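## Task

Finish with the right gripper's opening commanded to fully closed on the green scoop's handle. The handle must cross the centre of the pads' width, the pads must be barely farther apart than the handle is thick, most of what lies between the fingers must be handle, and the pads' centre must lie between the handle's two ends; how deep the handle sits does not matter. The scoop must be raised and motionless, touched only by that gripper's fingers or by the left arm above its base, and the grip must hold it even without the left arm. The blue scoop must end up resting within roughly a thumb's width of its starting spot and rotated only a little. Anything else that stays in place only because the robot holds it does not count as done.

## Robot and tools

Robot: two arms, left_arm and right_arm, each with six joints and a two-finger gripper, in a physics simulator. Four cameras: cam_high, cam_low, cam_left_wrist, cam_right_wrist, each 504x504 pixels.

Frame: results report positions in one scene frame shared by both arms. Its origin sits on the table surface midway between the arms, +x reaches out across the table, +z is up, and left_arm stands on the +y side. The names left and right refer to arms, not to image sides. Gripper fingers extend along the gripper's +z axis and close along its y axis. end_effector_position (metres) is the point between the pads, about 1 cm short of the fingertips; end_effector_quat_wxyz is its orientation. Printed hand positions can be somewhat wrong, more so when the arm is stretched far.

Tool execute_actions takes "actions", a list holding one item or nothing, plus an optional "pictures" boolean (pictures come by default). An empty list only reports the state. An item with "rows" and optional "steps" (1 to 15, default 15; each step is 1/30 s) is a motion: every row is used for one step, and the final row repeats if steps outnumber rows. An item with only "steps" (up to 300) is a wait that returns once that many steps have passed since the previous result. A rejected call moves nothing.

Each row is 14 numbers covering both arms, even if one stays still: first left_arm's waist, shoulder, elbow, wrist pitch, wrist yaw, wrist roll, opening; then the same seven for right_arm. The six joint values are absolute target angles in radians, in the same form Joint positions prints, not offsets. Stated ranges per arm: waist -2.618 to 3.054, shoulder 0.000 to 3.142, elbow 0.000 to 3.142, wrist pitch -1.571 to 1.571, wrist yaw -1.571 to 1.571, wrist roll -2.094 to 2.094. True ends may differ by up to 0.036 rad either way. A call is refused if a target exceeds a range end by more than 0.036 and is farther out than the joint's last reported angle. A target beyond the real end is clipped there, and the result may say "joint sent to its limit" (possibly about an earlier motion); absence of that line does not prove more travel exists.

Opening is an absolute value from -1 (closed) to +1 (fully open, pads 0.094 m apart). Away from the extremes, fingers are driven so that grip_measured matches the number you give. grip_measured reports finger opening on that same scale; each gripper may read off by about 1 mm, consistently. To hold something, keep commanding an opening below grip_measured: around 0.03 under gives a firm grip, smaller gaps a lighter one. Pads push up to roughly 50 to 62 N, weaker on very thin parts, with a brief spike on first contact. For a finished hold the target opening must be commanded fully shut (-1).

Motion limits: joints move at limited speed. Each step, a joint's target is kept within a lead of its measured angle: 0.202 rad waist, 0.258 shoulder, 0.238 elbow, 0.573 wrist pitch, 0.522 wrist yaw and roll. If targets would move a gripper over 70 mm from where it is, all that arm's targets are pulled back proportionally. Friction can leave a joint up to about 0.031 rad short, and commands smaller than that may not move it. Between calls the arms keep heading to the last row sent, until everything has nearly stopped or a step is HELD; after that, only a new motion makes them go farther. Fingers already moving finish their motion.

Result lines: the state line gives each arm's gripper pose; Joint positions and Joint velocities list, per arm, the six joints (rad, rad/s) then pad gap (m, m/s). "joint command not followed" means a clearance check altered or blocked some joint targets; the rest of the row was applied. HELD marks steps where your row was partly or wholly not sent. MOTOR HOT appears at 75 °C; at 90 °C that arm halts for 10 s (the threshold then lapses for 5 minutes), and at 100 °C its motors and gripper let go and the arm falls; both are reported as OVER-TEMPERATURE FAULT. Carrying a load heats motors, even while you are thinking, so avoid holding long before finishing.

zoom_image takes "camera" (one of the four names) and "region" [x0, y0, x1, y1] in that camera's pixels from the top-left, at most 504 by 504, and returns a closer view of its latest image.

finished_scene takes "scene", the number of the current scene, ends it irreversibly and reports whether the goal held; the next scene's task follows. Replying with no tool call ends everything.

Avoid: knocking or placing anything off the table, letting the arms collide or press on each other, dropping or slamming objects, shoving hard, and disturbing the scoop that must stay put. Brief tugs on held parts or pushes on loose objects may occur. Smooth, short, low-effort motions are preferred.

Each tool is called after "Call:" in YAML: its name, and indented under it one key for each argument.

## Session

Call:
execute_actions:
  actions: []

Scene clock: 0.00 s of 4200.00 s.
left_arm: end_effector_position=(+0.1142, +0.5933, +0.1526) grip_measured=+1.000 end_effector_quat_wxyz=(+0.191, -0.657, +0.682, -0.258) | right_arm: end_effector_position=(+0.1110, -0.0461, +0.4009) grip_measured=+1.000 end_effector_quat_wxyz=(+0.187, +0.279, +0.862, +0.379)
Joint positions: left_arm=[ 1.417  1.9    1.655 -1.468  0.641  0.104  0.094] | right_arm=[ 1.356  1.44   2.037 -1.361  0.377  1.764  0.094]
Joint velocities: left_arm=[-0.007  0.002 -0.012  0.007 -0.066 -0.037  0.   ] | right_arm=[-0.002 -0.017  0.002 -0.007 -0.037  0.007  0.   ]

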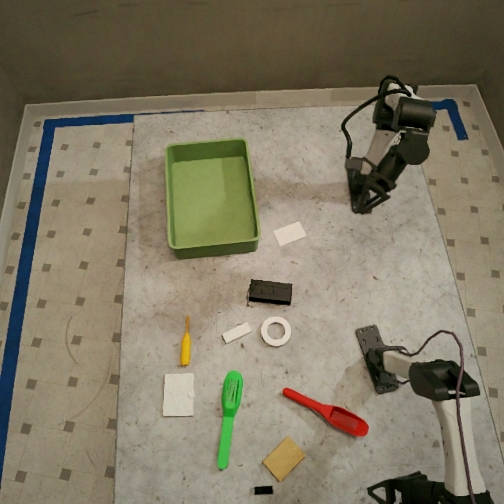

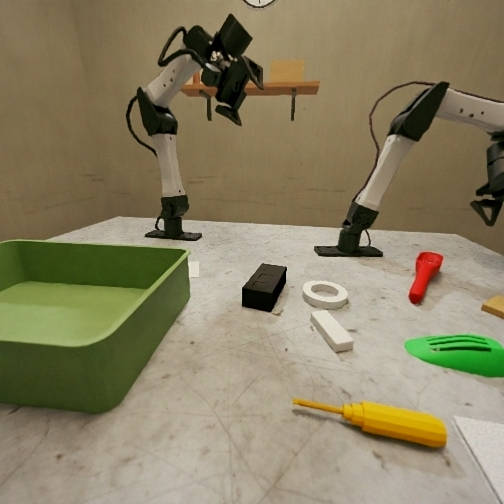

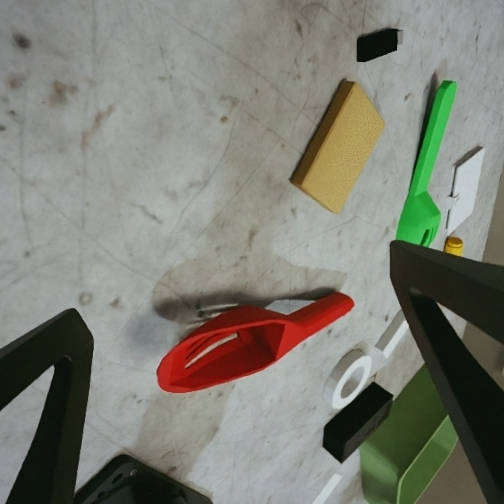

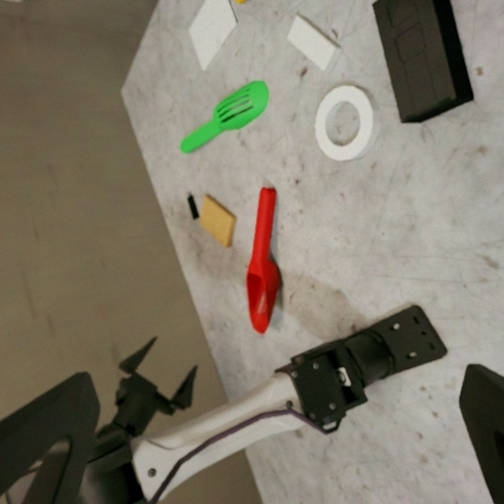

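Call:
execute_actions:
  actions:
    - {"rows":[[0.5,1.6,1.4,-1.37,0,0,1,0.8,1.8,1.8,-1.57,0,0,1]]}
  pictures: false

Call:
execute_actions:
  actions:
    - {"steps":45}

Scene clock: 3.13 s of 4200.00 s.
left_arm: end_effector_position=(+0.2497, +0.4350, +0.1518) grip_measured=+1.000 end_effector_quat_wxyz=(+0.028, -0.319, +0.947, -0.015) | right_arm: end_effector_position=(+0.2208, -0.1100, +0.1798) grip_measured=+1.000 end_effector_quat_wxyz=(+0.040, +0.029, +0.999, -0.002)
Joint positions: left_arm=[ 0.491  1.592  1.431 -1.366  0.047  0.016  0.094] | right_arm=[ 0.817  1.824  1.808 -1.501  0.06   0.818  0.094]
Joint velocities: left_arm=[-0.54   0.007  0.012  0.022 -0.095 -0.051  0.   ] | right_arm=[-1.062  0.203 -0.183 -0.344 -0.198 -2.762  0.   ]
joint sent to its limit (right arm) — the command would take joint 4 (wrist pitch) past its lower limit, so that joint was sent only as far as its limit.
Steps of this call (steps 1 to 79: nothing new was sent; steps 80 to 94: all 15 steps of this action). Readings (joint positions):
80: left_arm=[1.399 1.867 1.616 -1.427 0.572 0.090] | right_arm=[1.346 1.446 2.031 -1.363 0.357 1.736]
81: left_arm=[1.359 1.804 1.536 -1.386 0.463 0.072] | right_arm=[1.324 1.453 2.021 -1.371 0.331 1.697]
83: left_arm=[1.223 1.681 1.440 -1.396 0.294 0.049] | right_arm=[1.273 1.492 1.989 -1.392 0.286 1.616]
87: left_arm=[0.922 1.590 1.431 -1.388 0.126 0.026] | right_arm=[1.157 1.625 1.921 -1.430 0.197 1.427]
94: the state above

Scene clock: 4.63 s of 4200.00 s.
left_arm: end_effector_position=(+0.2456, +0.4403, +0.1517) grip_measured=+1.000 end_effector_quat_wxyz=(+0.022, -0.322, +0.946, +0.003) | right_arm: end_effector_position=(+0.2107, -0.1201, +0.1808) grip_measured=+1.000 end_effector_quat_wxyz=(+0.005, -0.357, +0.934, -0.004)
Joint positions: left_arm=[ 0.491  1.592  1.431 -1.366  0.009  0.01   0.094] | right_arm=[ 0.791  1.816  1.804 -1.553  0.012  0.005  0.094]
Joint velocities: left_arm=[-0.012 -0.007 -0.012  0.051 -0.037  0.051  0.   ] | right_arm=[-0.007  0.007 -0.012 -0.022  0.007 -0.007  0.   ]
joint sent to its limit (right arm) — the command would take joint 4 (wrist pitch) past its lower limit, so that joint was sent only as far as its limit.
Steps of this call (steps 1 to 45: the robot went on to your last target). Readings (joint positions):
1: left_arm=[0.481 1.592 1.431 -1.366 0.044 0.015] | right_arm=[0.789 1.827 1.805 -1.510 0.056 0.721]
2: left_arm=[0.481 1.592 1.431 -1.366 0.039 0.015] | right_arm=[0.777 1.827 1.804 -1.520 0.052 0.623]
4: left_arm=[0.488 1.592 1.431 -1.366 0.028 0.013] | right_arm=[0.779 1.819 1.804 -1.533 0.041 0.427]
8: left_arm=[0.491 1.592 1.431 -1.366 0.016 0.011] | right_arm=[0.790 1.816 1.804 -1.546 0.022 0.177]
45: the state above
All arms were judged still, so your last target was given up. Only a new action makes them travel on or press farther. Fingers that are still opening or closing keep moving.

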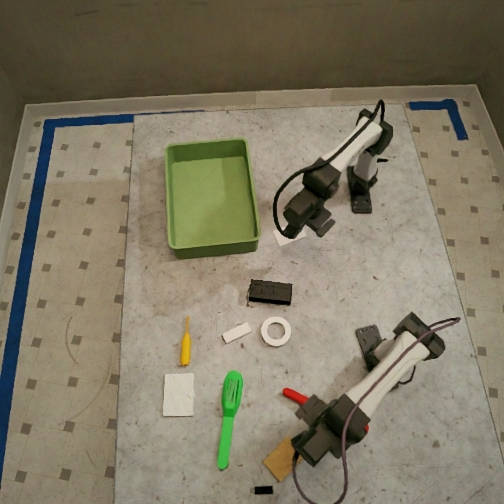

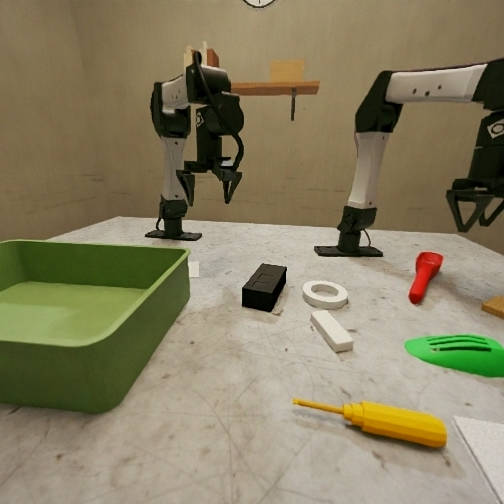

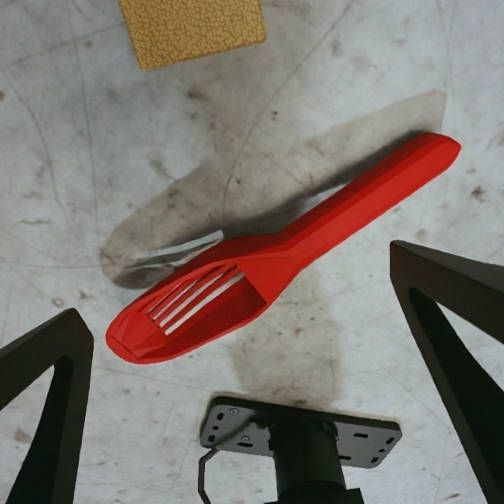

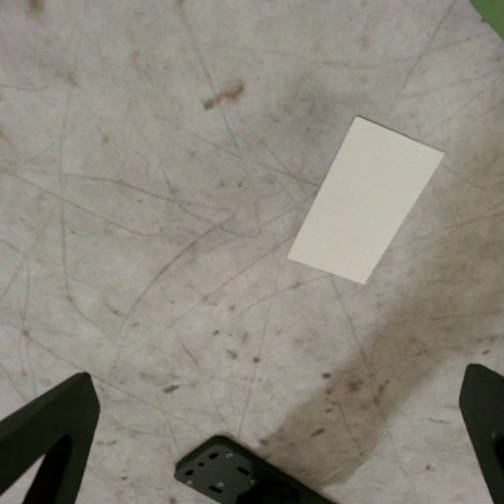

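Call:
execute_actions:
  actions:
    - {"rows":[[0.3,2.2,2.2,-1.4,0,-1.05,1,0.8,1.8,1.8,-1.55,0,0,1]]}
  pictures: false

Call:
execute_actions:
  actions:
    - {"steps":20}

Scene clock: 8.63 s of 4200.00 s.
left_arm: end_effector_position=(+0.4311, +0.4721, +0.1298) grip_measured=+1.000 end_effector_quat_wxyz=(+0.071, -0.654, +0.753, -0.018) | right_arm: end_effector_position=(+0.2107, -0.1201, +0.1808) grip_measured=+1.000 end_effector_quat_wxyz=(+0.005, -0.357, +0.934, -0.004)
Joint positions: left_arm=[ 0.293  2.216  2.17  -1.377 -0.    -0.963  0.094] | right_arm=[ 0.791  1.816  1.804 -1.553  0.012  0.005  0.094]
Joint velocities: left_arm=[-0.022 -0.134  0.173 -0.037 -0.007 -0.535  0.   ] | right_arm=[-0.027 -0.002 -0.002 -0.066 -0.037 -0.037  0.   ]
Steps of this call (steps 1 to 90: nothing new was sent; then 0.50 s passed at rest; steps 91 to 105: all 15 steps of this action). Readings (joint positions):
91: left_arm=[0.476 1.617 1.462 -1.394 0.002 -0.051] | right_arm=[0.791 1.816 1.804 -1.553 0.012 0.005]
92: left_arm=[0.442 1.668 1.530 -1.421 -0.003 -0.132] | right_arm=[0.791 1.816 1.804 -1.553 0.012 0.005]
94: left_arm=[0.365 1.798 1.676 -1.417 -0.003 -0.297] | right_arm=[0.791 1.816 1.804 -1.553 0.012 0.005]
98: left_arm=[0.294 2.103 2.008 -1.400 -0.000 -0.668] | right_arm=[0.791 1.816 1.804 -1.553 0.012 0.005]
105: the state above

Scene clock: 9.30 s of 4200.00 s.
left_arm: end_effector_position=(+0.4312, +0.4721, +0.1390) grip_measured=+1.000 end_effector_quat_wxyz=(+0.079, -0.682, +0.727, -0.023) | right_arm: end_effector_position=(+0.2107, -0.1201, +0.1808) grip_measured=+1.000 end_effector_quat_wxyz=(+0.005, -0.357, +0.934, -0.004)
Joint positions: left_arm=[ 0.293  2.202  2.181 -1.385 -0.    -1.039  0.094] | right_arm=[ 0.791  1.816  1.804 -1.553  0.012  0.005  0.094]
Joint velocities: left_arm=[-0.012 -0.007 -0.007 -0.022  0.022 -0.037  0.   ] | right_arm=[ 0.007 -0.012  0.002 -0.022  0.051 -0.081  0.   ]
Steps of this call (steps 1 to 20: the robot went on to your last target). Readings (joint positions):
1: left_arm=[0.293 2.212 2.175 -1.378 -0.000 -0.978] | right_arm=[0.791 1.816 1.804 -1.553 0.012 0.005]
2: left_arm=[0.293 2.207 2.178 -1.378 -0.000 -0.991] | right_arm=[0.791 1.816 1.804 -1.553 0.012 0.005]
4: left_arm=[0.293 2.202 2.181 -1.380 -0.000 -1.009] | right_arm=[0.791 1.816 1.804 -1.553 0.012 0.005]
8: left_arm=[0.293 2.202 2.181 -1.383 -0.000 -1.027] | right_arm=[0.791 1.816 1.804 -1.553 0.012 0.005]
20: the state above

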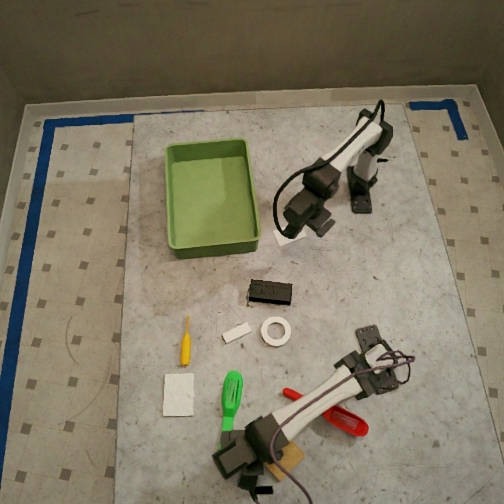

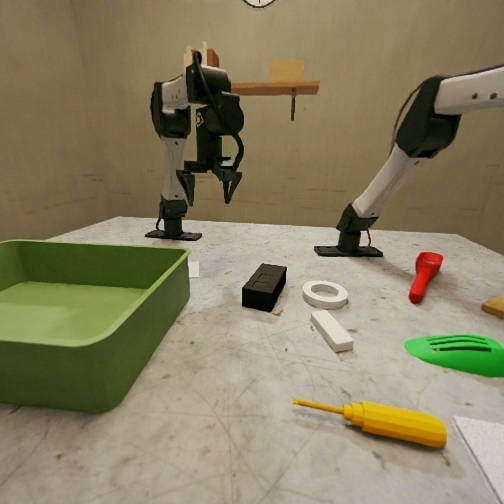

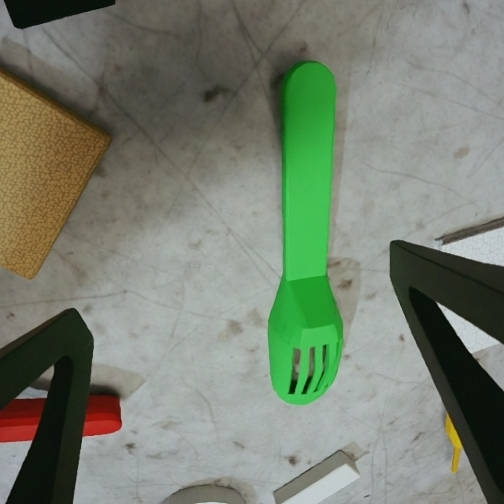

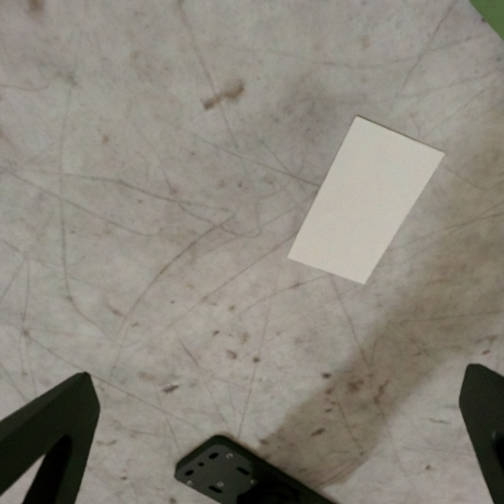

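Call:
execute_actions:
  actions:
    - {"rows":[[0.3,2.55,2.48,-1.33,0,-1.05,1,0.8,1.8,1.8,-1.55,0,0,1]]}
  pictures: false

Call:
execute_actions:
  actions:
    - {"steps":10}

Scene clock: 11.27 s of 4200.00 s.
left_arm: end_effector_position=(+0.4867, +0.5002, +0.0479) grip_measured=+1.000 end_effector_quat_wxyz=(+0.066, -0.683, +0.727, -0.019) | right_arm: end_effector_position=(+0.2107, -0.1201, +0.1808) grip_measured=+1.000 end_effector_quat_wxyz=(+0.005, -0.357, +0.934, -0.004)
Joint positions: left_arm=[ 0.293  2.564  2.458 -1.328 -0.    -1.041  0.094] | right_arm=[ 0.791  1.816  1.804 -1.553  0.012  0.005  0.094]
Joint velocities: left_arm=[-0.007 -0.139 -0.007 -0.007 -0.051 -0.007  0.   ] | right_arm=[-0.012 -0.002 -0.002 -0.022 -0.022 -0.007  0.   ]
Steps of this call (steps 1 to 15: the robot went on to your last target; steps 16 to 44: nothing new was sent; steps 45 to 59: all 15 steps of this action). Readings (joint positions):
45: left_arm=[0.293 2.231 2.225 -1.408 -0.000 -1.041] | right_arm=[0.791 1.816 1.804 -1.553 0.012 0.005]
46: left_arm=[0.293 2.284 2.312 -1.410 -0.000 -1.041] | right_arm=[0.791 1.816 1.804 -1.553 0.012 0.005]
48: left_arm=[0.293 2.386 2.420 -1.360 -0.000 -1.041] | right_arm=[0.791 1.816 1.804 -1.553 0.012 0.005]
52: left_arm=[0.293 2.530 2.458 -1.327 -0.000 -1.041] | right_arm=[0.791 1.816 1.804 -1.553 0.012 0.005]
59: the state above

Scene clock: 11.60 s of 4200.00 s.
left_arm: end_effector_position=(+0.4872, +0.5004, +0.0525) grip_measured=+1.000 end_effector_quat_wxyz=(+0.070, -0.683, +0.727, -0.020) | right_arm: end_effector_position=(+0.2107, -0.1201, +0.1808) grip_measured=+1.000 end_effector_quat_wxyz=(+0.005, -0.357, +0.934, -0.004)
Joint positions: left_arm=[ 0.293  2.555  2.458 -1.328 -0.    -1.041  0.094] | right_arm=[ 0.791  1.816  1.804 -1.553  0.012  0.005  0.094]
Joint velocities: left_arm=[-0.022  0.002 -0.007  0.066 -0.022  0.007  0.   ] | right_arm=[-0.017  0.002  0.012 -0.051  0.022  0.037  0.   ]
Steps of this call (steps 1 to 10: the robot went on to your last target). Readings (joint positions):
1: left_arm=[0.293 2.560 2.458 -1.328 -0.000 -1.041] | right_arm=[0.791 1.816 1.804 -1.553 0.012 0.005]
2: left_arm=[0.293 2.557 2.458 -1.328 -0.000 -1.041] | right_arm=[0.791 1.816 1.804 -1.553 0.012 0.005]
4: left_arm=[0.293 2.555 2.458 -1.328 -0.000 -1.041] | right_arm=[0.791 1.816 1.804 -1.553 0.012 0.005]
8: left_arm=[0.293 2.555 2.458 -1.328 -0.000 -1.041] | right_arm=[0.791 1.816 1.804 -1.553 0.012 0.005]
10: the state above

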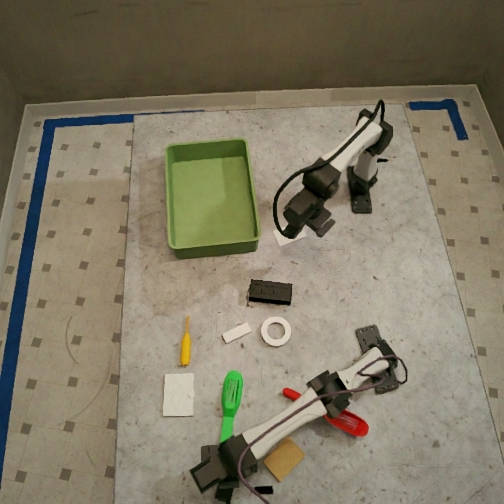

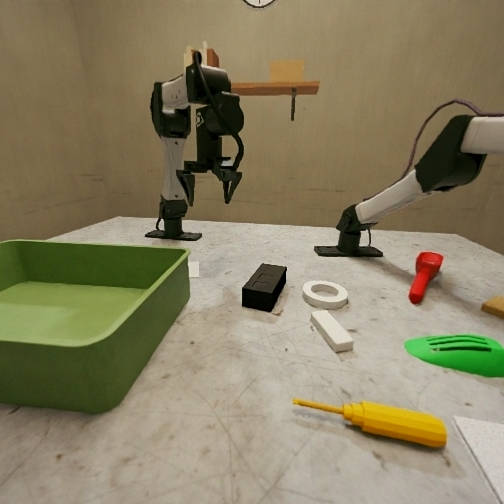

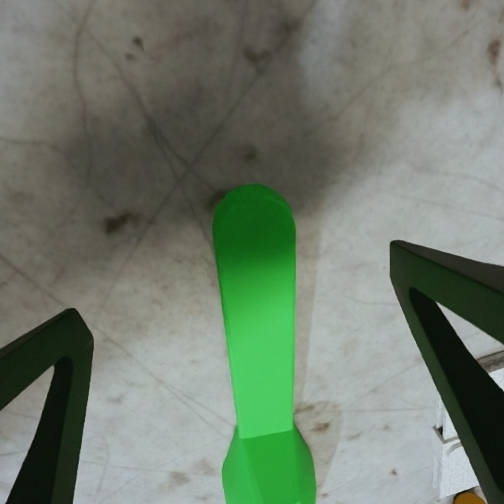

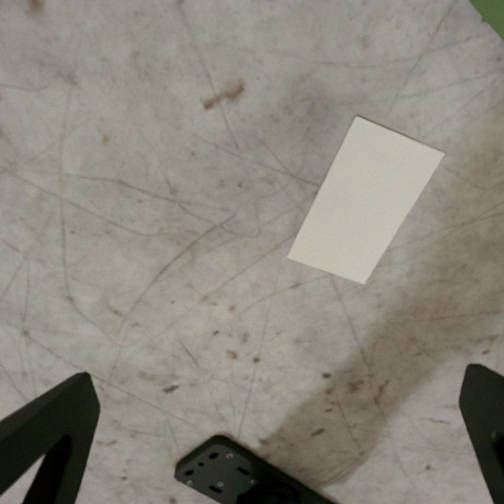

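Call:
execute_actions:
  actions:
    - {"rows":[[0.19,2.48,2.33,-1.3,0,-1.1,1,0.8,1.8,1.8,-1.55,0,0,1]],"steps":10}
  pictures: false

Call:
execute_actions:
  actions:
    - {"rows":[[0.19,2.5,2.3,-1.27,0,-1.1,1,0.8,1.8,1.8,-1.55,0,0,1],[0.19,2.5,2.3,-1.27,0,-1.1,1,0.8,1.8,1.8,-1.55,0,0,1],[0.19,2.5,2.3,-1.27,0,-1.1,1,0.8,1.8,1.8,-1.55,0,0,1],[0.19,2.53,2.28,-1.25,0,-1.1,1,0.8,1.8,1.8,-1.55,0,0,1]]}

Scene clock: 13.37 s of 4200.00 s.
left_arm: end_effector_position=(+0.5020, +0.4369, +0.0599) grip_measured=+1.000 end_effector_quat_wxyz=(+0.064, -0.653, +0.754, -0.025) | right_arm: end_effector_position=(+0.2107, -0.1201, +0.1808) grip_measured=+1.000 end_effector_quat_wxyz=(+0.005, -0.357, +0.934, -0.004)
Joint positions: left_arm=[ 0.169  2.487  2.362 -1.309  0.    -1.084  0.094] | right_arm=[ 0.791  1.816  1.804 -1.553  0.012  0.005  0.094]
Joint velocities: left_arm=[ 0.002 -0.017 -0.002 -0.051 -0.007  0.081  0.   ] | right_arm=[-0.012 -0.002 -0.007 -0.022 -0.051  0.051  0.   ]
Steps of this call (steps 1 to 15: the robot went on to your last target; steps 16 to 43: nothing new was sent; steps 44 to 53: all 10 steps of this action). Readings (joint positions):
44: left_arm=[0.287 2.543 2.437 -1.316 -0.003 -1.048] | right_arm=[0.791 1.816 1.804 -1.553 0.012 0.005]
45: left_arm=[0.277 2.525 2.402 -1.309 -0.004 -1.057] | right_arm=[0.791 1.816 1.804 -1.553 0.012 0.005]
47: left_arm=[0.242 2.503 2.368 -1.311 -0.005 -1.069] | right_arm=[0.791 1.816 1.804 -1.553 0.012 0.005]
51: left_arm=[0.177 2.489 2.362 -1.310 -0.002 -1.081] | right_arm=[0.791 1.816 1.804 -1.553 0.012 0.005]
53: the state above

Scene clock: 13.87 s of 4200.00 s.
left_arm: end_effector_position=(+0.4963, +0.4429, +0.0325) grip_measured=+1.000 end_effector_quat_wxyz=(+0.047, -0.662, +0.748, -0.018) | right_arm: end_effector_position=(+0.2107, -0.1201, +0.1808) grip_measured=+1.000 end_effector_quat_wxyz=(+0.005, -0.357, +0.934, -0.004)
Joint positions: left_arm=[ 0.184  2.513  2.306 -1.263  0.    -1.09   0.094] | right_arm=[ 0.791  1.816  1.804 -1.553  0.012  0.005  0.094]
Joint velocities: left_arm=[-0.022 -0.007  0.007  0.051 -0.007 -0.051  0.   ] | right_arm=[ 0.002 -0.007 -0.017 -0.037 -0.051 -0.007  0.   ]
Steps of this call (steps 1 to 15: all 15 steps of this action). Readings (joint positions):
1: left_arm=[0.169 2.487 2.357 -1.304 0.000 -1.085] | right_arm=[0.791 1.816 1.804 -1.553 0.012 0.005]
2: left_arm=[0.172 2.487 2.351 -1.297 0.000 -1.086] | right_arm=[0.791 1.816 1.804 -1.553 0.012 0.005]
4: left_arm=[0.177 2.488 2.333 -1.286 0.000 -1.087] | right_arm=[0.791 1.816 1.804 -1.553 0.012 0.005]
8: left_arm=[0.184 2.504 2.312 -1.272 0.000 -1.089] | right_arm=[0.791 1.816 1.804 -1.553 0.012 0.005]
15: the state above

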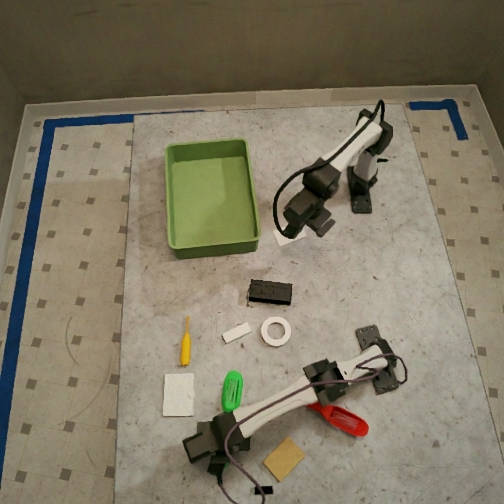

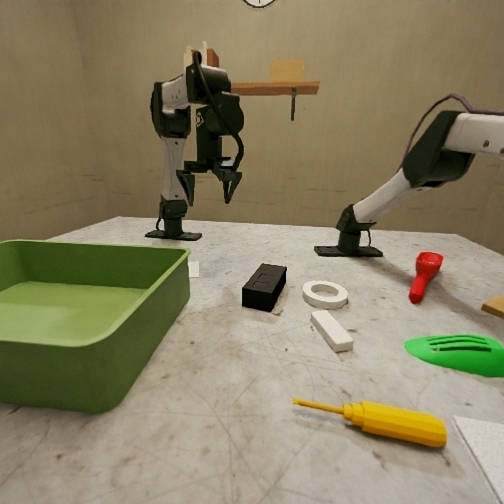

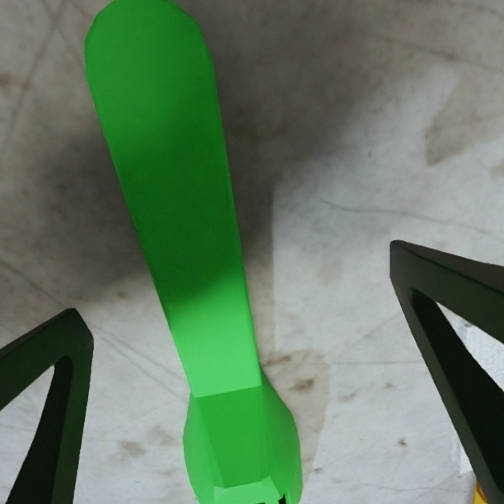

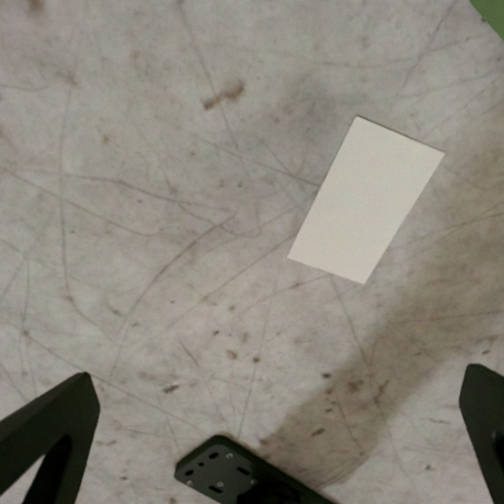

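Lower the elbow by 0.065: down and inward.

Call:
execute_actions:
  actions:
    - {"rows":[[0.19,2.53,2.215,-1.25,0,-1.1,1,0.1,1.8,1.8,-1.55,0,0,1]]}
  pictures: false

Call:
execute_actions:
  actions:
    - {"rows":[[0.19,2.53,2.215,-1.25,0,-1.1,-1,0.1,1.8,1.8,-1.55,0,0,1]]}
  pictures: false

Call:
execute_actions:
  actions:
    - {"steps":15}

Scene clock: 15.73 s of 4200.00 s.
left_arm: end_effector_position=(+0.4834, +0.4381, +0.0131) grip_measured=+1.000 end_effector_quat_wxyz=(+0.020, -0.662, +0.749, -0.008) | right_arm: end_effector_position=(+0.2980, -0.3371, +0.1809) grip_measured=+1.000 end_effector_quat_wxyz=(+0.009, -0.007, +1.000, -0.006)
Joint positions: left_arm=[ 0.184  2.516  2.239 -1.251  0.    -1.09   0.094] | right_arm=[ 0.072  1.816  1.804 -1.54   0.011  0.002  0.094]
Joint velocities: left_arm=[ 0.007 -0.002  0.012  0.022  0.007 -0.154  0.   ] | right_arm=[ 0.173 -0.012  0.012 -0.051 -0.007 -0.022  0.   ]
Steps of this call (steps 1 to 15: the robot went on to your last target; steps 16 to 41: nothing new was sent; steps 42 to 56: all 15 steps of this action). Readings (joint positions):
42: left_arm=[0.184 2.512 2.296 -1.254 0.000 -1.090] | right_arm=[0.773 1.816 1.804 -1.553 0.002 0.004]
43: left_arm=[0.184 2.510 2.282 -1.251 0.000 -1.090] | right_arm=[0.735 1.816 1.804 -1.553 -0.007 0.003]
45: left_arm=[0.184 2.511 2.255 -1.251 0.000 -1.090] | right_arm=[0.610 1.816 1.804 -1.550 -0.009 0.002]
49: left_arm=[0.184 2.516 2.239 -1.251 0.000 -1.090] | right_arm=[0.327 1.816 1.804 -1.542 -0.007 0.002]
56: the state above

Scene clock: 16.23 s of 4200.00 s.
left_arm: end_effector_position=(+0.4834, +0.4381, +0.0131) grip_measured=-0.400 end_effector_quat_wxyz=(+0.020, -0.663, +0.748, -0.008) | right_arm: end_effector_position=(+0.2979, -0.3307, +0.1809) grip_measured=+1.000 end_effector_quat_wxyz=(+0.009, -0.016, +1.000, -0.005)
Joint positions: left_arm=[ 0.184  2.516  2.239 -1.251 -0.    -1.091  0.028] | right_arm=[ 0.091  1.816  1.804 -1.54   0.01   0.002  0.094]
Joint velocities: left_arm=[ 0.002 -0.002 -0.002 -0.051 -0.022 -0.022 -0.   ] | right_arm=[-0.007 -0.012  0.002  0.066 -0.022  0.022  0.   ]
Steps of this call (steps 1 to 15: all 15 steps of this action). Readings (joint positions):
1: left_arm=[0.184 2.516 2.239 -1.251 0.000 -1.090] | right_arm=[0.078 1.816 1.804 -1.540 0.011 0.002]
2: left_arm=[0.184 2.516 2.239 -1.251 0.000 -1.090] | right_arm=[0.083 1.816 1.804 -1.540 0.011 0.002]
4: left_arm=[0.184 2.516 2.239 -1.251 0.000 -1.090] | right_arm=[0.090 1.816 1.804 -1.540 0.010 0.002]
8: left_arm=[0.184 2.516 2.239 -1.251 -0.000 -1.091] | right_arm=[0.091 1.816 1.804 -1.540 0.010 0.002]
15: the state above

Scene clock: 16.73 s of 4200.00 s.
left_arm: end_effector_position=(+0.4834, +0.4381, +0.0131) grip_measured=-0.400 end_effector_quat_wxyz=(+0.020, -0.663, +0.748, -0.008) | right_arm: end_effector_position=(+0.2979, -0.3307, +0.1809) grip_measured=+1.000 end_effector_quat_wxyz=(+0.009, -0.016, +1.000, -0.005)
Joint positions: left_arm=[ 0.184  2.516  2.239 -1.251 -0.    -1.091  0.028] | right_arm=[ 0.091  1.816  1.804 -1.54   0.01   0.002  0.094]
Joint velocities: left_arm=[ 0.022 -0.002 -0.002 -0.007 -0.051  0.007  0.001] | right_arm=[ 0.007  0.027 -0.002 -0.066 -0.051  0.007  0.   ]
Steps of this call (steps 1 to 15: the robot went on to your last target). Readings (joint positions):
1: left_arm=[0.184 2.516 2.239 -1.251 -0.000 -1.091] | right_arm=[0.091 1.816 1.804 -1.540 0.010 0.002]
2: left_arm=[0.184 2.516 2.239 -1.251 -0.000 -1.091] | right_arm=[0.091 1.816 1.804 -1.540 0.010 0.002]
4: left_arm=[0.184 2.516 2.239 -1.251 -0.000 -1.091] | right_arm=[0.091 1.816 1.804 -1.540 0.010 0.002]
8: left_arm=[0.184 2.516 2.239 -1.251 -0.000 -1.091] | right_arm=[0.091 1.816 1.804 -1.540 0.010 0.002]
15: the state above
All arms were judged still, so your last target was given up. Only a new action makes them travel on or press farther. Fingers that are still opening or closing keep moving.

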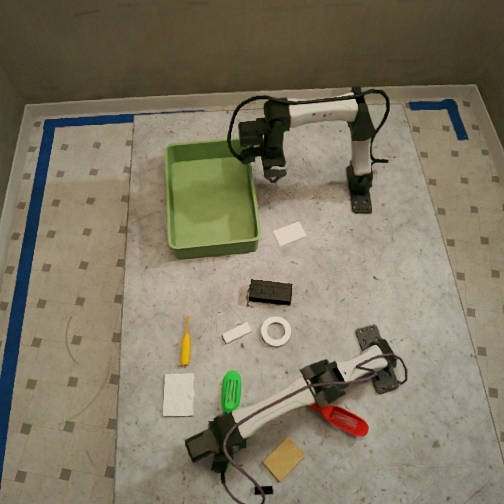

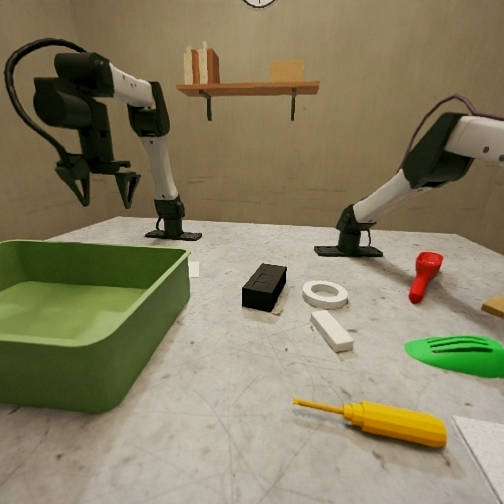

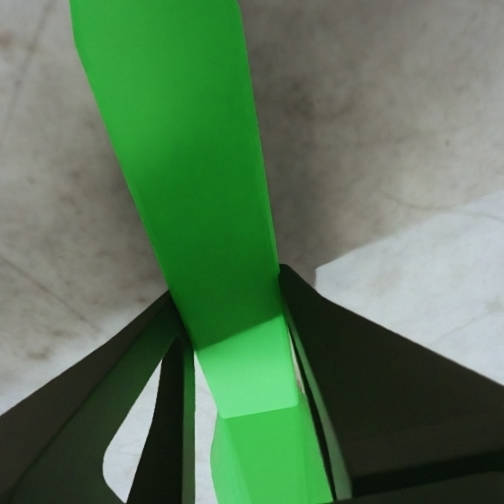

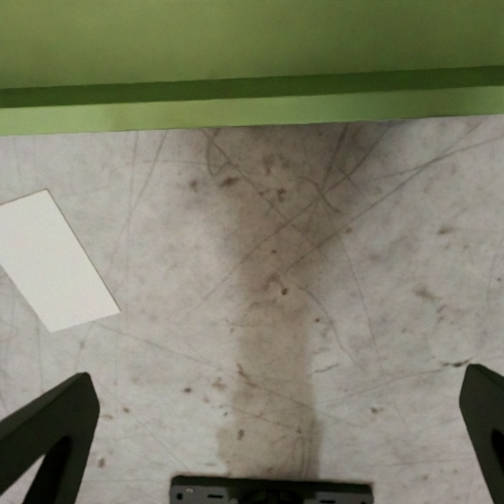

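Call:
execute_actions:
  actions:
    - {"rows":[[0.19,2.4,2.2,-1.35,0,-1.1,-1,0.1,1.8,1.8,-1.55,0,0,1],[0.19,2.4,2.2,-1.35,0,-1.1,-1,0.1,1.8,1.8,-1.55,0,0,1],[0.19,2.4,2.2,-1.35,0,-1.1,-1,0.1,1.8,1.8,-1.55,0,0,1],[0.19,2.4,2.2,-1.35,0,-1.1,-1,0.1,1.8,1.8,-1.55,0,0,1],[0.19,2.2,2.1,-1.45,0,-1.1,-1,0.1,1.8,1.8,-1.55,0,0,1],[0.19,2.2,2.1,-1.45,0,-1.1,-1,0.1,1.8,1.8,-1.55,0,0,1],[0.19,2.2,2.1,-1.45,0,-1.1,-1,0.1,1.8,1.8,-1.55,0,0,1],[0.19,1.7,1.55,-1.42,0,-1.29,-1,0.1,1.8,1.8,-1.55,0,0,1]]}
  pictures: false

Call:
execute_actions:
  actions:
    - {"rows":[[-1.45,1.7,1.55,-1.42,0,-1.29,-1,0.1,1.8,1.8,-1.55,0,1.19,1]]}
  pictures: false

Call:
execute_actions:
  actions:
    - {"steps":20}
  pictures: false

Call:
execute_actions:
  actions:
    - {"rows":[[-1.45,1.76,1.12,-0.93,0,-1.29,-1,0.1,1.8,1.8,-1.55,0,1.19,1]]}

Scene clock: 19.60 s of 4200.00 s.
left_arm: end_effector_position=(+0.3309, +0.3809, +0.1767) grip_measured=-0.400 end_effector_quat_wxyz=(+0.054, -0.716, +0.696, -0.025) | right_arm: end_effector_position=(+0.2979, -0.3307, +0.1809) grip_measured=+1.000 end_effector_quat_wxyz=(+0.009, -0.016, +1.000, -0.005)
Joint positions: left_arm=[ 0.184  1.709  1.652 -1.394 -0.    -1.241  0.028] | right_arm=[ 0.091  1.816  1.804 -1.54   0.01   0.002  0.094]
Joint velocities: left_arm=[ 0.007 -1.448 -1.033 -0.769  0.037 -0.271  0.   ] | right_arm=[ 0.002 -0.027  0.002 -0.037 -0.022 -0.051  0.   ]
Steps of this call (steps 1 to 71: nothing new was sent; steps 72 to 86: all 15 steps of this action). Readings (joint positions):
72: left_arm=[0.184 2.507 2.234 -1.253 -0.000 -1.091] | right_arm=[0.091 1.816 1.804 -1.540 0.010 0.002]
73: left_arm=[0.184 2.491 2.222 -1.268 -0.000 -1.091] | right_arm=[0.091 1.816 1.804 -1.540 0.010 0.002]
75: left_arm=[0.184 2.453 2.215 -1.302 -0.000 -1.091] | right_arm=[0.091 1.816 1.804 -1.540 0.010 0.002]
79: left_arm=[0.184 2.261 2.102 -1.343 -0.000 -1.114] | right_arm=[0.091 1.816 1.804 -1.540 0.010 0.002]
86: the state above

Scene clock: 20.10 s of 4200.00 s.
left_arm: end_effector_position=(+0.2746, +0.0797, +0.1584) grip_measured=-0.401 end_effector_quat_wxyz=(+0.015, -0.320, +0.947, -0.016) | right_arm: end_effector_position=(+0.2979, -0.3305, +0.1809) grip_measured=+1.000 end_effector_quat_wxyz=(+0.010, +0.507, +0.862, +0.001)
Joint positions: left_arm=[-0.801  1.701  1.575 -1.402 -0.007 -1.278  0.028] | right_arm=[ 0.091  1.816  1.804 -1.54   0.009  1.098  0.094]
Joint velocities: left_arm=[-2.039 -0.017 -0.002  0.081  0.022 -0.051  0.001] | right_arm=[-0.002 -0.002 -0.012 -0.051 -0.081  0.564  0.   ]
Steps of this call (steps 1 to 15: all 15 steps of this action). Readings (joint positions):
1: left_arm=[0.166 1.673 1.626 -1.416 -0.010 -1.250] | right_arm=[0.091 1.816 1.804 -1.540 0.009 0.076]
2: left_arm=[0.123 1.658 1.613 -1.429 -0.018 -1.257] | right_arm=[0.091 1.816 1.804 -1.540 0.009 0.176]
4: left_arm=[-0.009 1.664 1.597 -1.426 -0.018 -1.266] | right_arm=[0.091 1.816 1.804 -1.540 0.009 0.372]
8: left_arm=[-0.294 1.697 1.577 -1.412 -0.012 -1.274] | right_arm=[0.091 1.816 1.804 -1.540 0.009 0.765]
15: the state above

Scene clock: 20.77 s of 4200.00 s.
left_arm: end_effector_position=(+0.1070, -0.0383, +0.1584) grip_measured=-0.402 end_effector_quat_wxyz=(+0.003, +0.001, +1.000, -0.020) | right_arm: end_effector_position=(+0.2979, -0.3305, +0.1809) grip_measured=+1.000 end_effector_quat_wxyz=(+0.010, +0.543, +0.840, +0.002)
Joint positions: left_arm=[-1.457  1.701  1.575 -1.405  0.006 -1.28   0.028] | right_arm=[ 0.091  1.816  1.804 -1.54   0.009  1.184  0.094]
Joint velocities: left_arm=[-0.002 -0.002  0.017 -0.007 -0.066  0.007  0.   ] | right_arm=[ 0.002 -0.007 -0.012 -0.037 -0.037  0.037  0.   ]
Steps of this call (steps 1 to 20: the robot went on to your last target). Readings (joint positions):
1: left_arm=[-0.874 1.701 1.575 -1.402 -0.006 -1.279] | right_arm=[0.091 1.816 1.804 -1.540 0.009 1.115]
2: left_arm=[-0.946 1.701 1.575 -1.401 -0.006 -1.279] | right_arm=[0.091 1.816 1.804 -1.540 0.009 1.129]
4: left_arm=[-1.092 1.701 1.575 -1.401 -0.005 -1.279] | right_arm=[0.091 1.816 1.804 -1.540 0.009 1.149]
8: left_arm=[-1.377 1.701 1.575 -1.401 -0.003 -1.280] | right_arm=[0.091 1.816 1.804 -1.540 0.009 1.170]
20: the state above

Scene clock: 21.27 s of 4200.00 s.
left_arm: end_effector_position=(+0.1011, -0.0176, +0.0259) grip_measured=-0.402 end_effector_quat_wxyz=(-0.009, +0.001, +1.000, +0.021) | right_arm: end_effector_position=(+0.2979, -0.3305, +0.1809) grip_measured=+1.000 end_effector_quat_wxyz=(+0.010, +0.543, +0.839, +0.002)
Joint positions: left_arm=[-1.457  1.772  1.121 -0.965  0.005 -1.28   0.028] | right_arm=[ 0.091  1.816  1.804 -1.54   0.009  1.185  0.094]
Joint velocities: left_arm=[-0.017 -0.007 -0.017  0.125 -0.022 -0.022 -0.   ] | right_arm=[ 0.007 -0.002  0.002 -0.037  0.022  0.007  0.   ]
Steps of this call (steps 1 to 15: all 15 steps of this action). Readings (joint positions):
1: left_arm=[-1.457 1.697 1.548 -1.362 0.005 -1.280] | right_arm=[0.091 1.816 1.804 -1.540 0.009 1.184]
2: left_arm=[-1.457 1.692 1.500 -1.285 0.005 -1.280] | right_arm=[0.091 1.816 1.804 -1.540 0.009 1.184]
4: left_arm=[-1.457 1.705 1.384 -1.154 0.005 -1.280] | right_arm=[0.091 1.816 1.804 -1.540 0.009 1.184]
8: left_arm=[-1.457 1.756 1.160 -1.026 0.005 -1.280] | right_arm=[0.091 1.816 1.804 -1.540 0.009 1.184]
15: the state above

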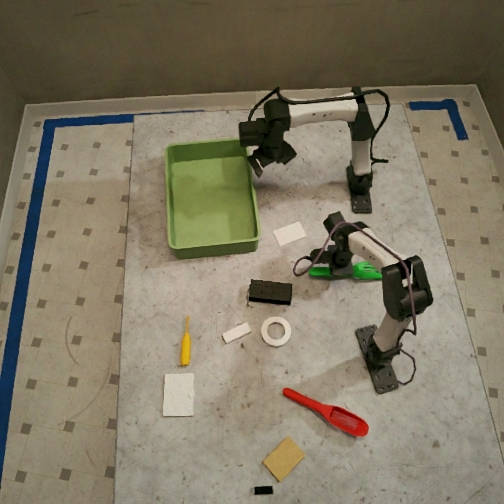

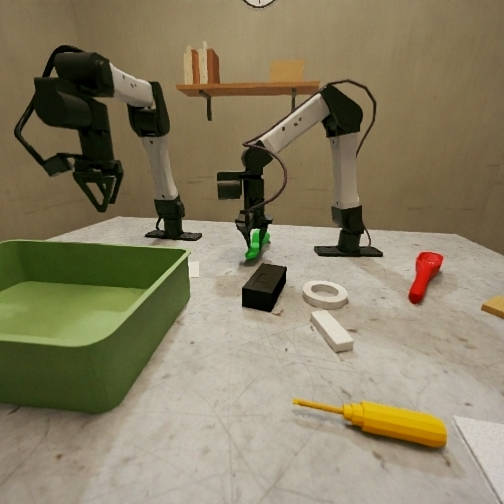

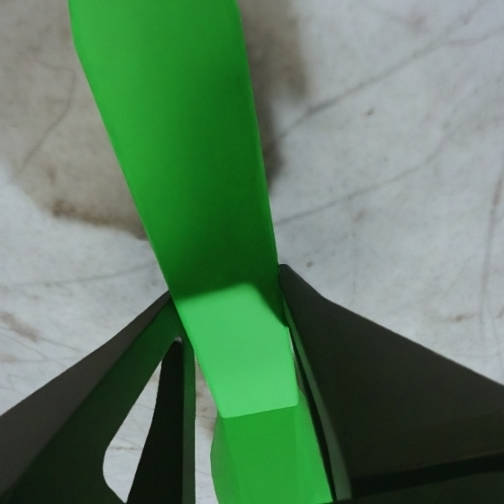

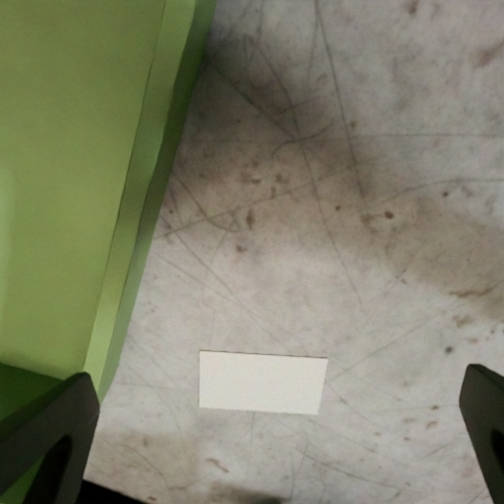

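Call:
execute_actions:
  actions:
    - {"rows":[[-1.45,1.76,1.04,-0.87,0,-1.29,-1,0.1,1.8,1.8,-1.55,0,1.1,1]],"steps":12}
  pictures: false

Call:
execute_actions:
  actions:
    - {"rows":[[-1.45,1.76,1.04,-0.87,0,-1.29,1,0.1,1.8,1.8,-1.55,0,1.1,1]],"steps":10}
  pictures: false

Call:
execute_actions:
  actions:
    - {"rows":[[-1.45,1.6,1.45,-1.4,0,-1.29,1,0.1,1.8,1.8,-1.55,0,1.1,1]],"steps":10}
  pictures: false

Call:
execute_actions:
  actions:
    - {"rows":[[0,1.6,1.45,-1.4,0,-1.29,1,0.1,1.8,1.8,-1.55,0,1.1,1]]}
  pictures: false

Call:
execute_actions:
  actions:
    - {"rows":[[0,1.6,1.45,-1.4,0,-1.29,1,1.163,1.8,1.8,-1.55,0,1.1,1]]}
  pictures: false

Call:
execute_actions:
  actions:
    - {"rows":[[0,1.6,1.45,-1.4,0,-1.29,1,1.163,1.93,1.43,-1.07,0,1.1,1]]}
  pictures: false

Call:
execute_actions:
  actions:
    - {"steps":8}

Scene clock: 24.17 s of 4200.00 s.
left_arm: end_effector_position=(+0.1010, -0.0173, +0.0138) grip_measured=-0.402 end_effector_quat_wxyz=(-0.005, +0.001, +1.000, +0.008) | right_arm: end_effector_position=(+0.2979, -0.3305, +0.1809) grip_measured=+1.000 end_effector_quat_wxyz=(+0.010, +0.512, +0.859, +0.001)
Joint positions: left_arm=[-1.457  1.768  1.064 -0.885  0.004 -1.28   0.028] | right_arm=[ 0.091  1.816  1.804 -1.54   0.009  1.111  0.094]
Joint velocities: left_arm=[ 0.012 -0.012 -0.007 -0.007 -0.066 -0.022 -0.   ] | right_arm=[ 0.012  0.007  0.007 -0.022  0.051 -0.037  0.   ]
Steps of this call (steps 1 to 30: the robot went on to your last target; steps 31 to 75: nothing new was sent; steps 76 to 87: all 12 steps of this action). Readings (joint positions):
76: left_arm=[-1.457 1.770 1.114 -0.929 0.004 -1.280] | right_arm=[0.091 1.816 1.804 -1.540 0.009 1.173]
77: left_arm=[-1.457 1.768 1.100 -0.913 0.004 -1.280] | right_arm=[0.091 1.816 1.804 -1.540 0.009 1.159]
79: left_arm=[-1.457 1.768 1.076 -0.900 0.004 -1.280] | right_arm=[0.091 1.816 1.804 -1.540 0.009 1.140]
83: left_arm=[-1.457 1.768 1.064 -0.895 0.004 -1.280] | right_arm=[0.091 1.816 1.804 -1.540 0.009 1.119]
87: the state above

Scene clock: 24.50 s of 4200.00 s.
left_arm: end_effector_position=(+0.1013, -0.0183, +0.0137) grip_measured=+1.000 end_effector_quat_wxyz=(-0.004, +0.001, +1.000, +0.006) | right_arm: end_effector_position=(+0.2979, -0.3305, +0.1809) grip_measured=+1.000 end_effector_quat_wxyz=(+0.010, +0.510, +0.860, +0.001)
Joint positions: left_arm=[-1.457  1.768  1.064 -0.881  0.004 -1.28   0.094] | right_arm=[ 0.091  1.816  1.804 -1.54   0.009  1.106  0.094]
Joint velocities: left_arm=[ 0.002 -0.002 -0.007  0.022 -0.022  0.095  0.   ] | right_arm=[-0.012 -0.002 -0.007 -0.051  0.007 -0.066  0.   ]
Steps of this call (steps 1 to 10: all 10 steps of this action). Readings (joint positions):
1: left_arm=[-1.457 1.768 1.064 -0.884 0.004 -1.280] | right_arm=[0.091 1.816 1.804 -1.540 0.009 1.110]
2: left_arm=[-1.457 1.768 1.064 -0.883 0.004 -1.280] | right_arm=[0.091 1.816 1.804 -1.540 0.009 1.109]
4: left_arm=[-1.457 1.768 1.064 -0.882 0.004 -1.280] | right_arm=[0.091 1.816 1.804 -1.540 0.009 1.108]
8: left_arm=[-1.457 1.768 1.064 -0.881 0.004 -1.280] | right_arm=[0.091 1.816 1.804 -1.540 0.009 1.106]
10: the state above

Scene clock: 24.83 s of 4200.00 s.
left_arm: end_effector_position=(+0.1070, -0.0372, +0.1626) grip_measured=+1.000 end_effector_quat_wxyz=(+0.021, +0.001, +0.997, -0.079) | right_arm: end_effector_position=(+0.2979, -0.3305, +0.1809) grip_measured=+1.000 end_effector_quat_wxyz=(+0.010, +0.510, +0.860, +0.001)
Joint positions: left_arm=[-1.457  1.582  1.452 -1.278  0.004 -1.28   0.094] | right_arm=[ 0.091  1.816  1.804 -1.54   0.009  1.106  0.094]
Joint velocities: left_arm=[-0.012 -0.31   0.173 -0.579  0.022  0.022  0.   ] | right_arm=[-0.007 -0.002 -0.012 -0.022  0.022 -0.007  0.   ]
Steps of this call (steps 1 to 10: all 10 steps of this action). Readings (joint positions):
1: left_arm=[-1.457 1.763 1.083 -0.921 0.004 -1.280] | right_arm=[0.091 1.816 1.804 -1.540 0.009 1.106]
2: left_arm=[-1.457 1.753 1.117 -0.992 0.004 -1.280] | right_arm=[0.091 1.816 1.804 -1.540 0.009 1.106]
4: left_arm=[-1.457 1.707 1.206 -1.103 0.004 -1.280] | right_arm=[0.091 1.816 1.804 -1.540 0.009 1.106]
8: left_arm=[-1.457 1.616 1.417 -1.241 0.004 -1.280] | right_arm=[0.091 1.816 1.804 -1.540 0.009 1.106]
10: the state above

Scene clock: 25.33 s of 4200.00 s.
left_arm: end_effector_position=(+0.3015, +0.1812, +0.1588) grip_measured=+1.000 end_effector_quat_wxyz=(+0.026, -0.479, +0.877, -0.028) | right_arm: end_effector_position=(+0.2979, -0.3305, +0.1809) grip_measured=+1.000 end_effector_quat_wxyz=(+0.010, +0.510, +0.860, +0.001)
Joint positions: left_arm=[-0.456  1.59   1.455 -1.359  0.004 -1.28   0.094] | right_arm=[ 0.091  1.816  1.804 -1.54   0.009  1.105  0.094]
Joint velocities: left_arm=[ 2.034  0.002  0.002 -0.007 -0.022  0.007  0.   ] | right_arm=[ 0.022 -0.027  0.002 -0.007  0.022 -0.051  0.   ]
Steps of this call (steps 1 to 15: all 15 steps of this action). Readings (joint positions):
1: left_arm=[-1.438 1.575 1.455 -1.296 0.013 -1.280] | right_arm=[0.091 1.816 1.804 -1.540 0.009 1.106]
2: left_arm=[-1.391 1.575 1.455 -1.313 0.018 -1.280] | right_arm=[0.091 1.816 1.804 -1.540 0.009 1.106]
4: left_arm=[-1.255 1.583 1.455 -1.335 0.016 -1.280] | right_arm=[0.091 1.816 1.804 -1.540 0.009 1.106]
8: left_arm=[-0.965 1.590 1.455 -1.350 0.009 -1.280] | right_arm=[0.091 1.816 1.804 -1.540 0.009 1.105]
15: the state above

Scene clock: 25.83 s of 4200.00 s.
left_arm: end_effector_position=(+0.3021, +0.3180, +0.1584) grip_measured=+1.000 end_effector_quat_wxyz=(+0.025, -0.669, +0.743, -0.010) | right_arm: end_effector_position=(+0.1457, -0.0595, +0.1809) grip_measured=+1.000 end_effector_quat_wxyz=(+0.008, +0.052, +0.999, +0.008)
Joint positions: left_arm=[ 0.009  1.59   1.455 -1.383 -0.009 -1.282  0.094] | right_arm=[ 1.055  1.816  1.804 -1.537  0.006  1.104  0.094]
Joint velocities: left_arm=[ 0.012  0.017 -0.002 -0.081  0.037 -0.037  0.   ] | right_arm=[ 1.946 -0.017 -0.002 -0.007 -0.007 -0.022  0.   ]
Steps of this call (steps 1 to 15: all 15 steps of this action). Readings (joint positions):
1: left_arm=[-0.383 1.590 1.455 -1.359 0.003 -1.280] | right_arm=[0.109 1.816 1.804 -1.540 0.016 1.105]
2: left_arm=[-0.311 1.590 1.455 -1.359 0.003 -1.281] | right_arm=[0.147 1.816 1.804 -1.540 0.021 1.105]
4: left_arm=[-0.165 1.590 1.455 -1.360 0.002 -1.281] | right_arm=[0.272 1.816 1.804 -1.540 0.020 1.105]
8: left_arm=[0.016 1.590 1.455 -1.368 -0.010 -1.282] | right_arm=[0.555 1.816 1.804 -1.539 0.014 1.105]
15: the state above

Scene clock: 26.33 s of 4200.00 s.
left_arm: end_effector_position=(+0.3013, +0.3179, +0.1583) grip_measured=+1.000 end_effector_quat_wxyz=(+0.024, -0.669, +0.743, -0.009) | right_arm: end_effector_position=(+0.1140, -0.0283, +0.0464) grip_measured=+1.000 end_effector_quat_wxyz=(-0.015, -0.007, +1.000, -0.021)
Joint positions: left_arm=[ 0.009  1.59   1.455 -1.386 -0.009 -1.282  0.094] | right_arm=[ 1.174  1.944  1.434 -1.112 -0.007  1.104  0.094]
Joint velocities: left_arm=[-0.007 -0.032 -0.002 -0.022  0.007  0.051  0.   ] | right_arm=[-0.002 -0.002 -0.017  0.242 -0.007 -0.022  0.   ]
Steps of this call (steps 1 to 15: all 15 steps of this action). Readings (joint positions):
1: left_arm=[0.009 1.590 1.455 -1.384 -0.009 -1.282] | right_arm=[1.112 1.818 1.786 -1.507 0.001 1.104]
2: left_arm=[0.009 1.590 1.455 -1.384 -0.009 -1.282] | right_arm=[1.149 1.818 1.755 -1.454 -0.004 1.104]
4: left_arm=[0.009 1.590 1.455 -1.385 -0.009 -1.282] | right_arm=[1.176 1.840 1.669 -1.350 -0.007 1.104]
8: left_arm=[0.009 1.590 1.455 -1.386 -0.009 -1.282] | right_arm=[1.174 1.913 1.477 -1.196 -0.007 1.104]
15: the state above

Scene clock: 26.60 s of 4200.00 s.
left_arm: end_effector_position=(+0.3013, +0.3179, +0.1583) grip_measured=+1.000 end_effector_quat_wxyz=(+0.024, -0.669, +0.743, -0.009) | right_arm: end_effector_position=(+0.1165, -0.0233, +0.0462) grip_measured=+1.000 end_effector_quat_wxyz=(-0.010, -0.007, +1.000, -0.011)
Joint positions: left_arm=[ 0.009  1.59   1.455 -1.386 -0.009 -1.282  0.094] | right_arm=[ 1.174  1.944  1.434 -1.089 -0.007  1.104  0.094]
Joint velocities: left_arm=[ 0.002  0.007 -0.002 -0.022 -0.022 -0.051  0.   ] | right_arm=[-0.007  0.002  0.007  0.037 -0.051 -0.022  0.   ]
Steps of this call (steps 1 to 8: the robot went on to your last target). Readings (joint positions):
1: left_arm=[0.009 1.590 1.455 -1.386 -0.009 -1.282] | right_arm=[1.174 1.944 1.434 -1.106 -0.007 1.104]
2: left_arm=[0.009 1.590 1.455 -1.386 -0.009 -1.282] | right_arm=[1.174 1.944 1.434 -1.101 -0.007 1.104]
4: left_arm=[0.009 1.590 1.455 -1.386 -0.009 -1.282] | right_arm=[1.174 1.944 1.434 -1.095 -0.007 1.104]
8: the state above

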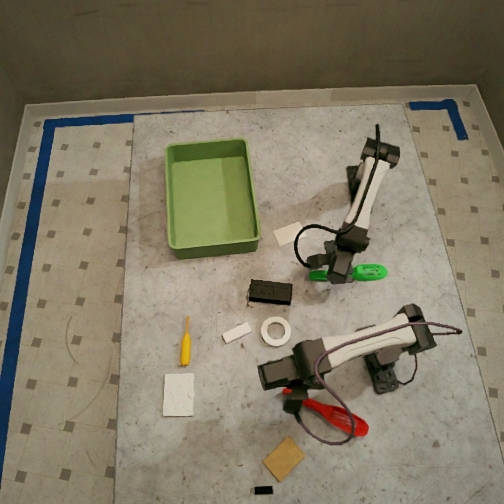

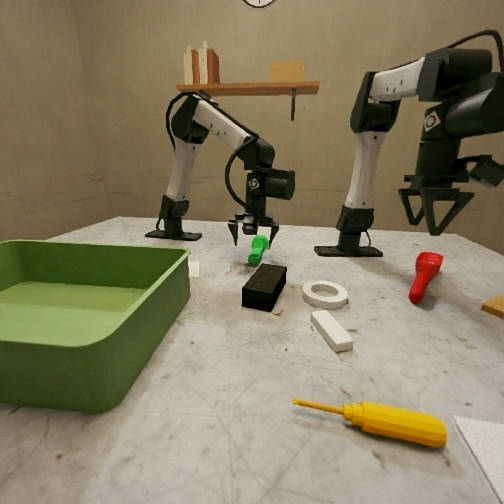

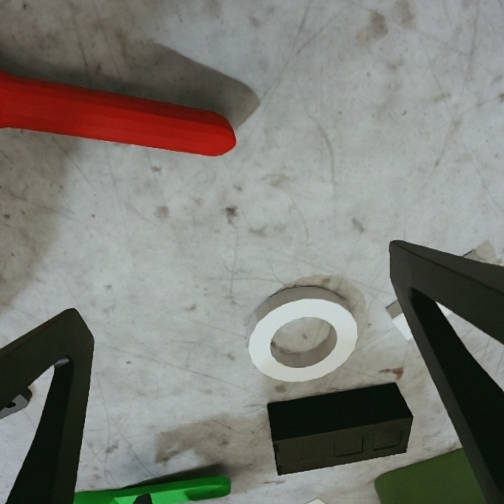

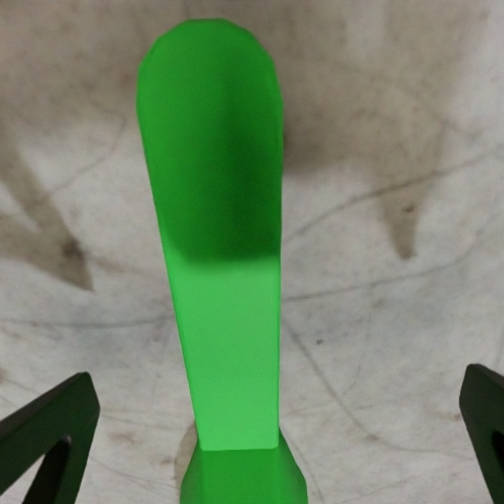

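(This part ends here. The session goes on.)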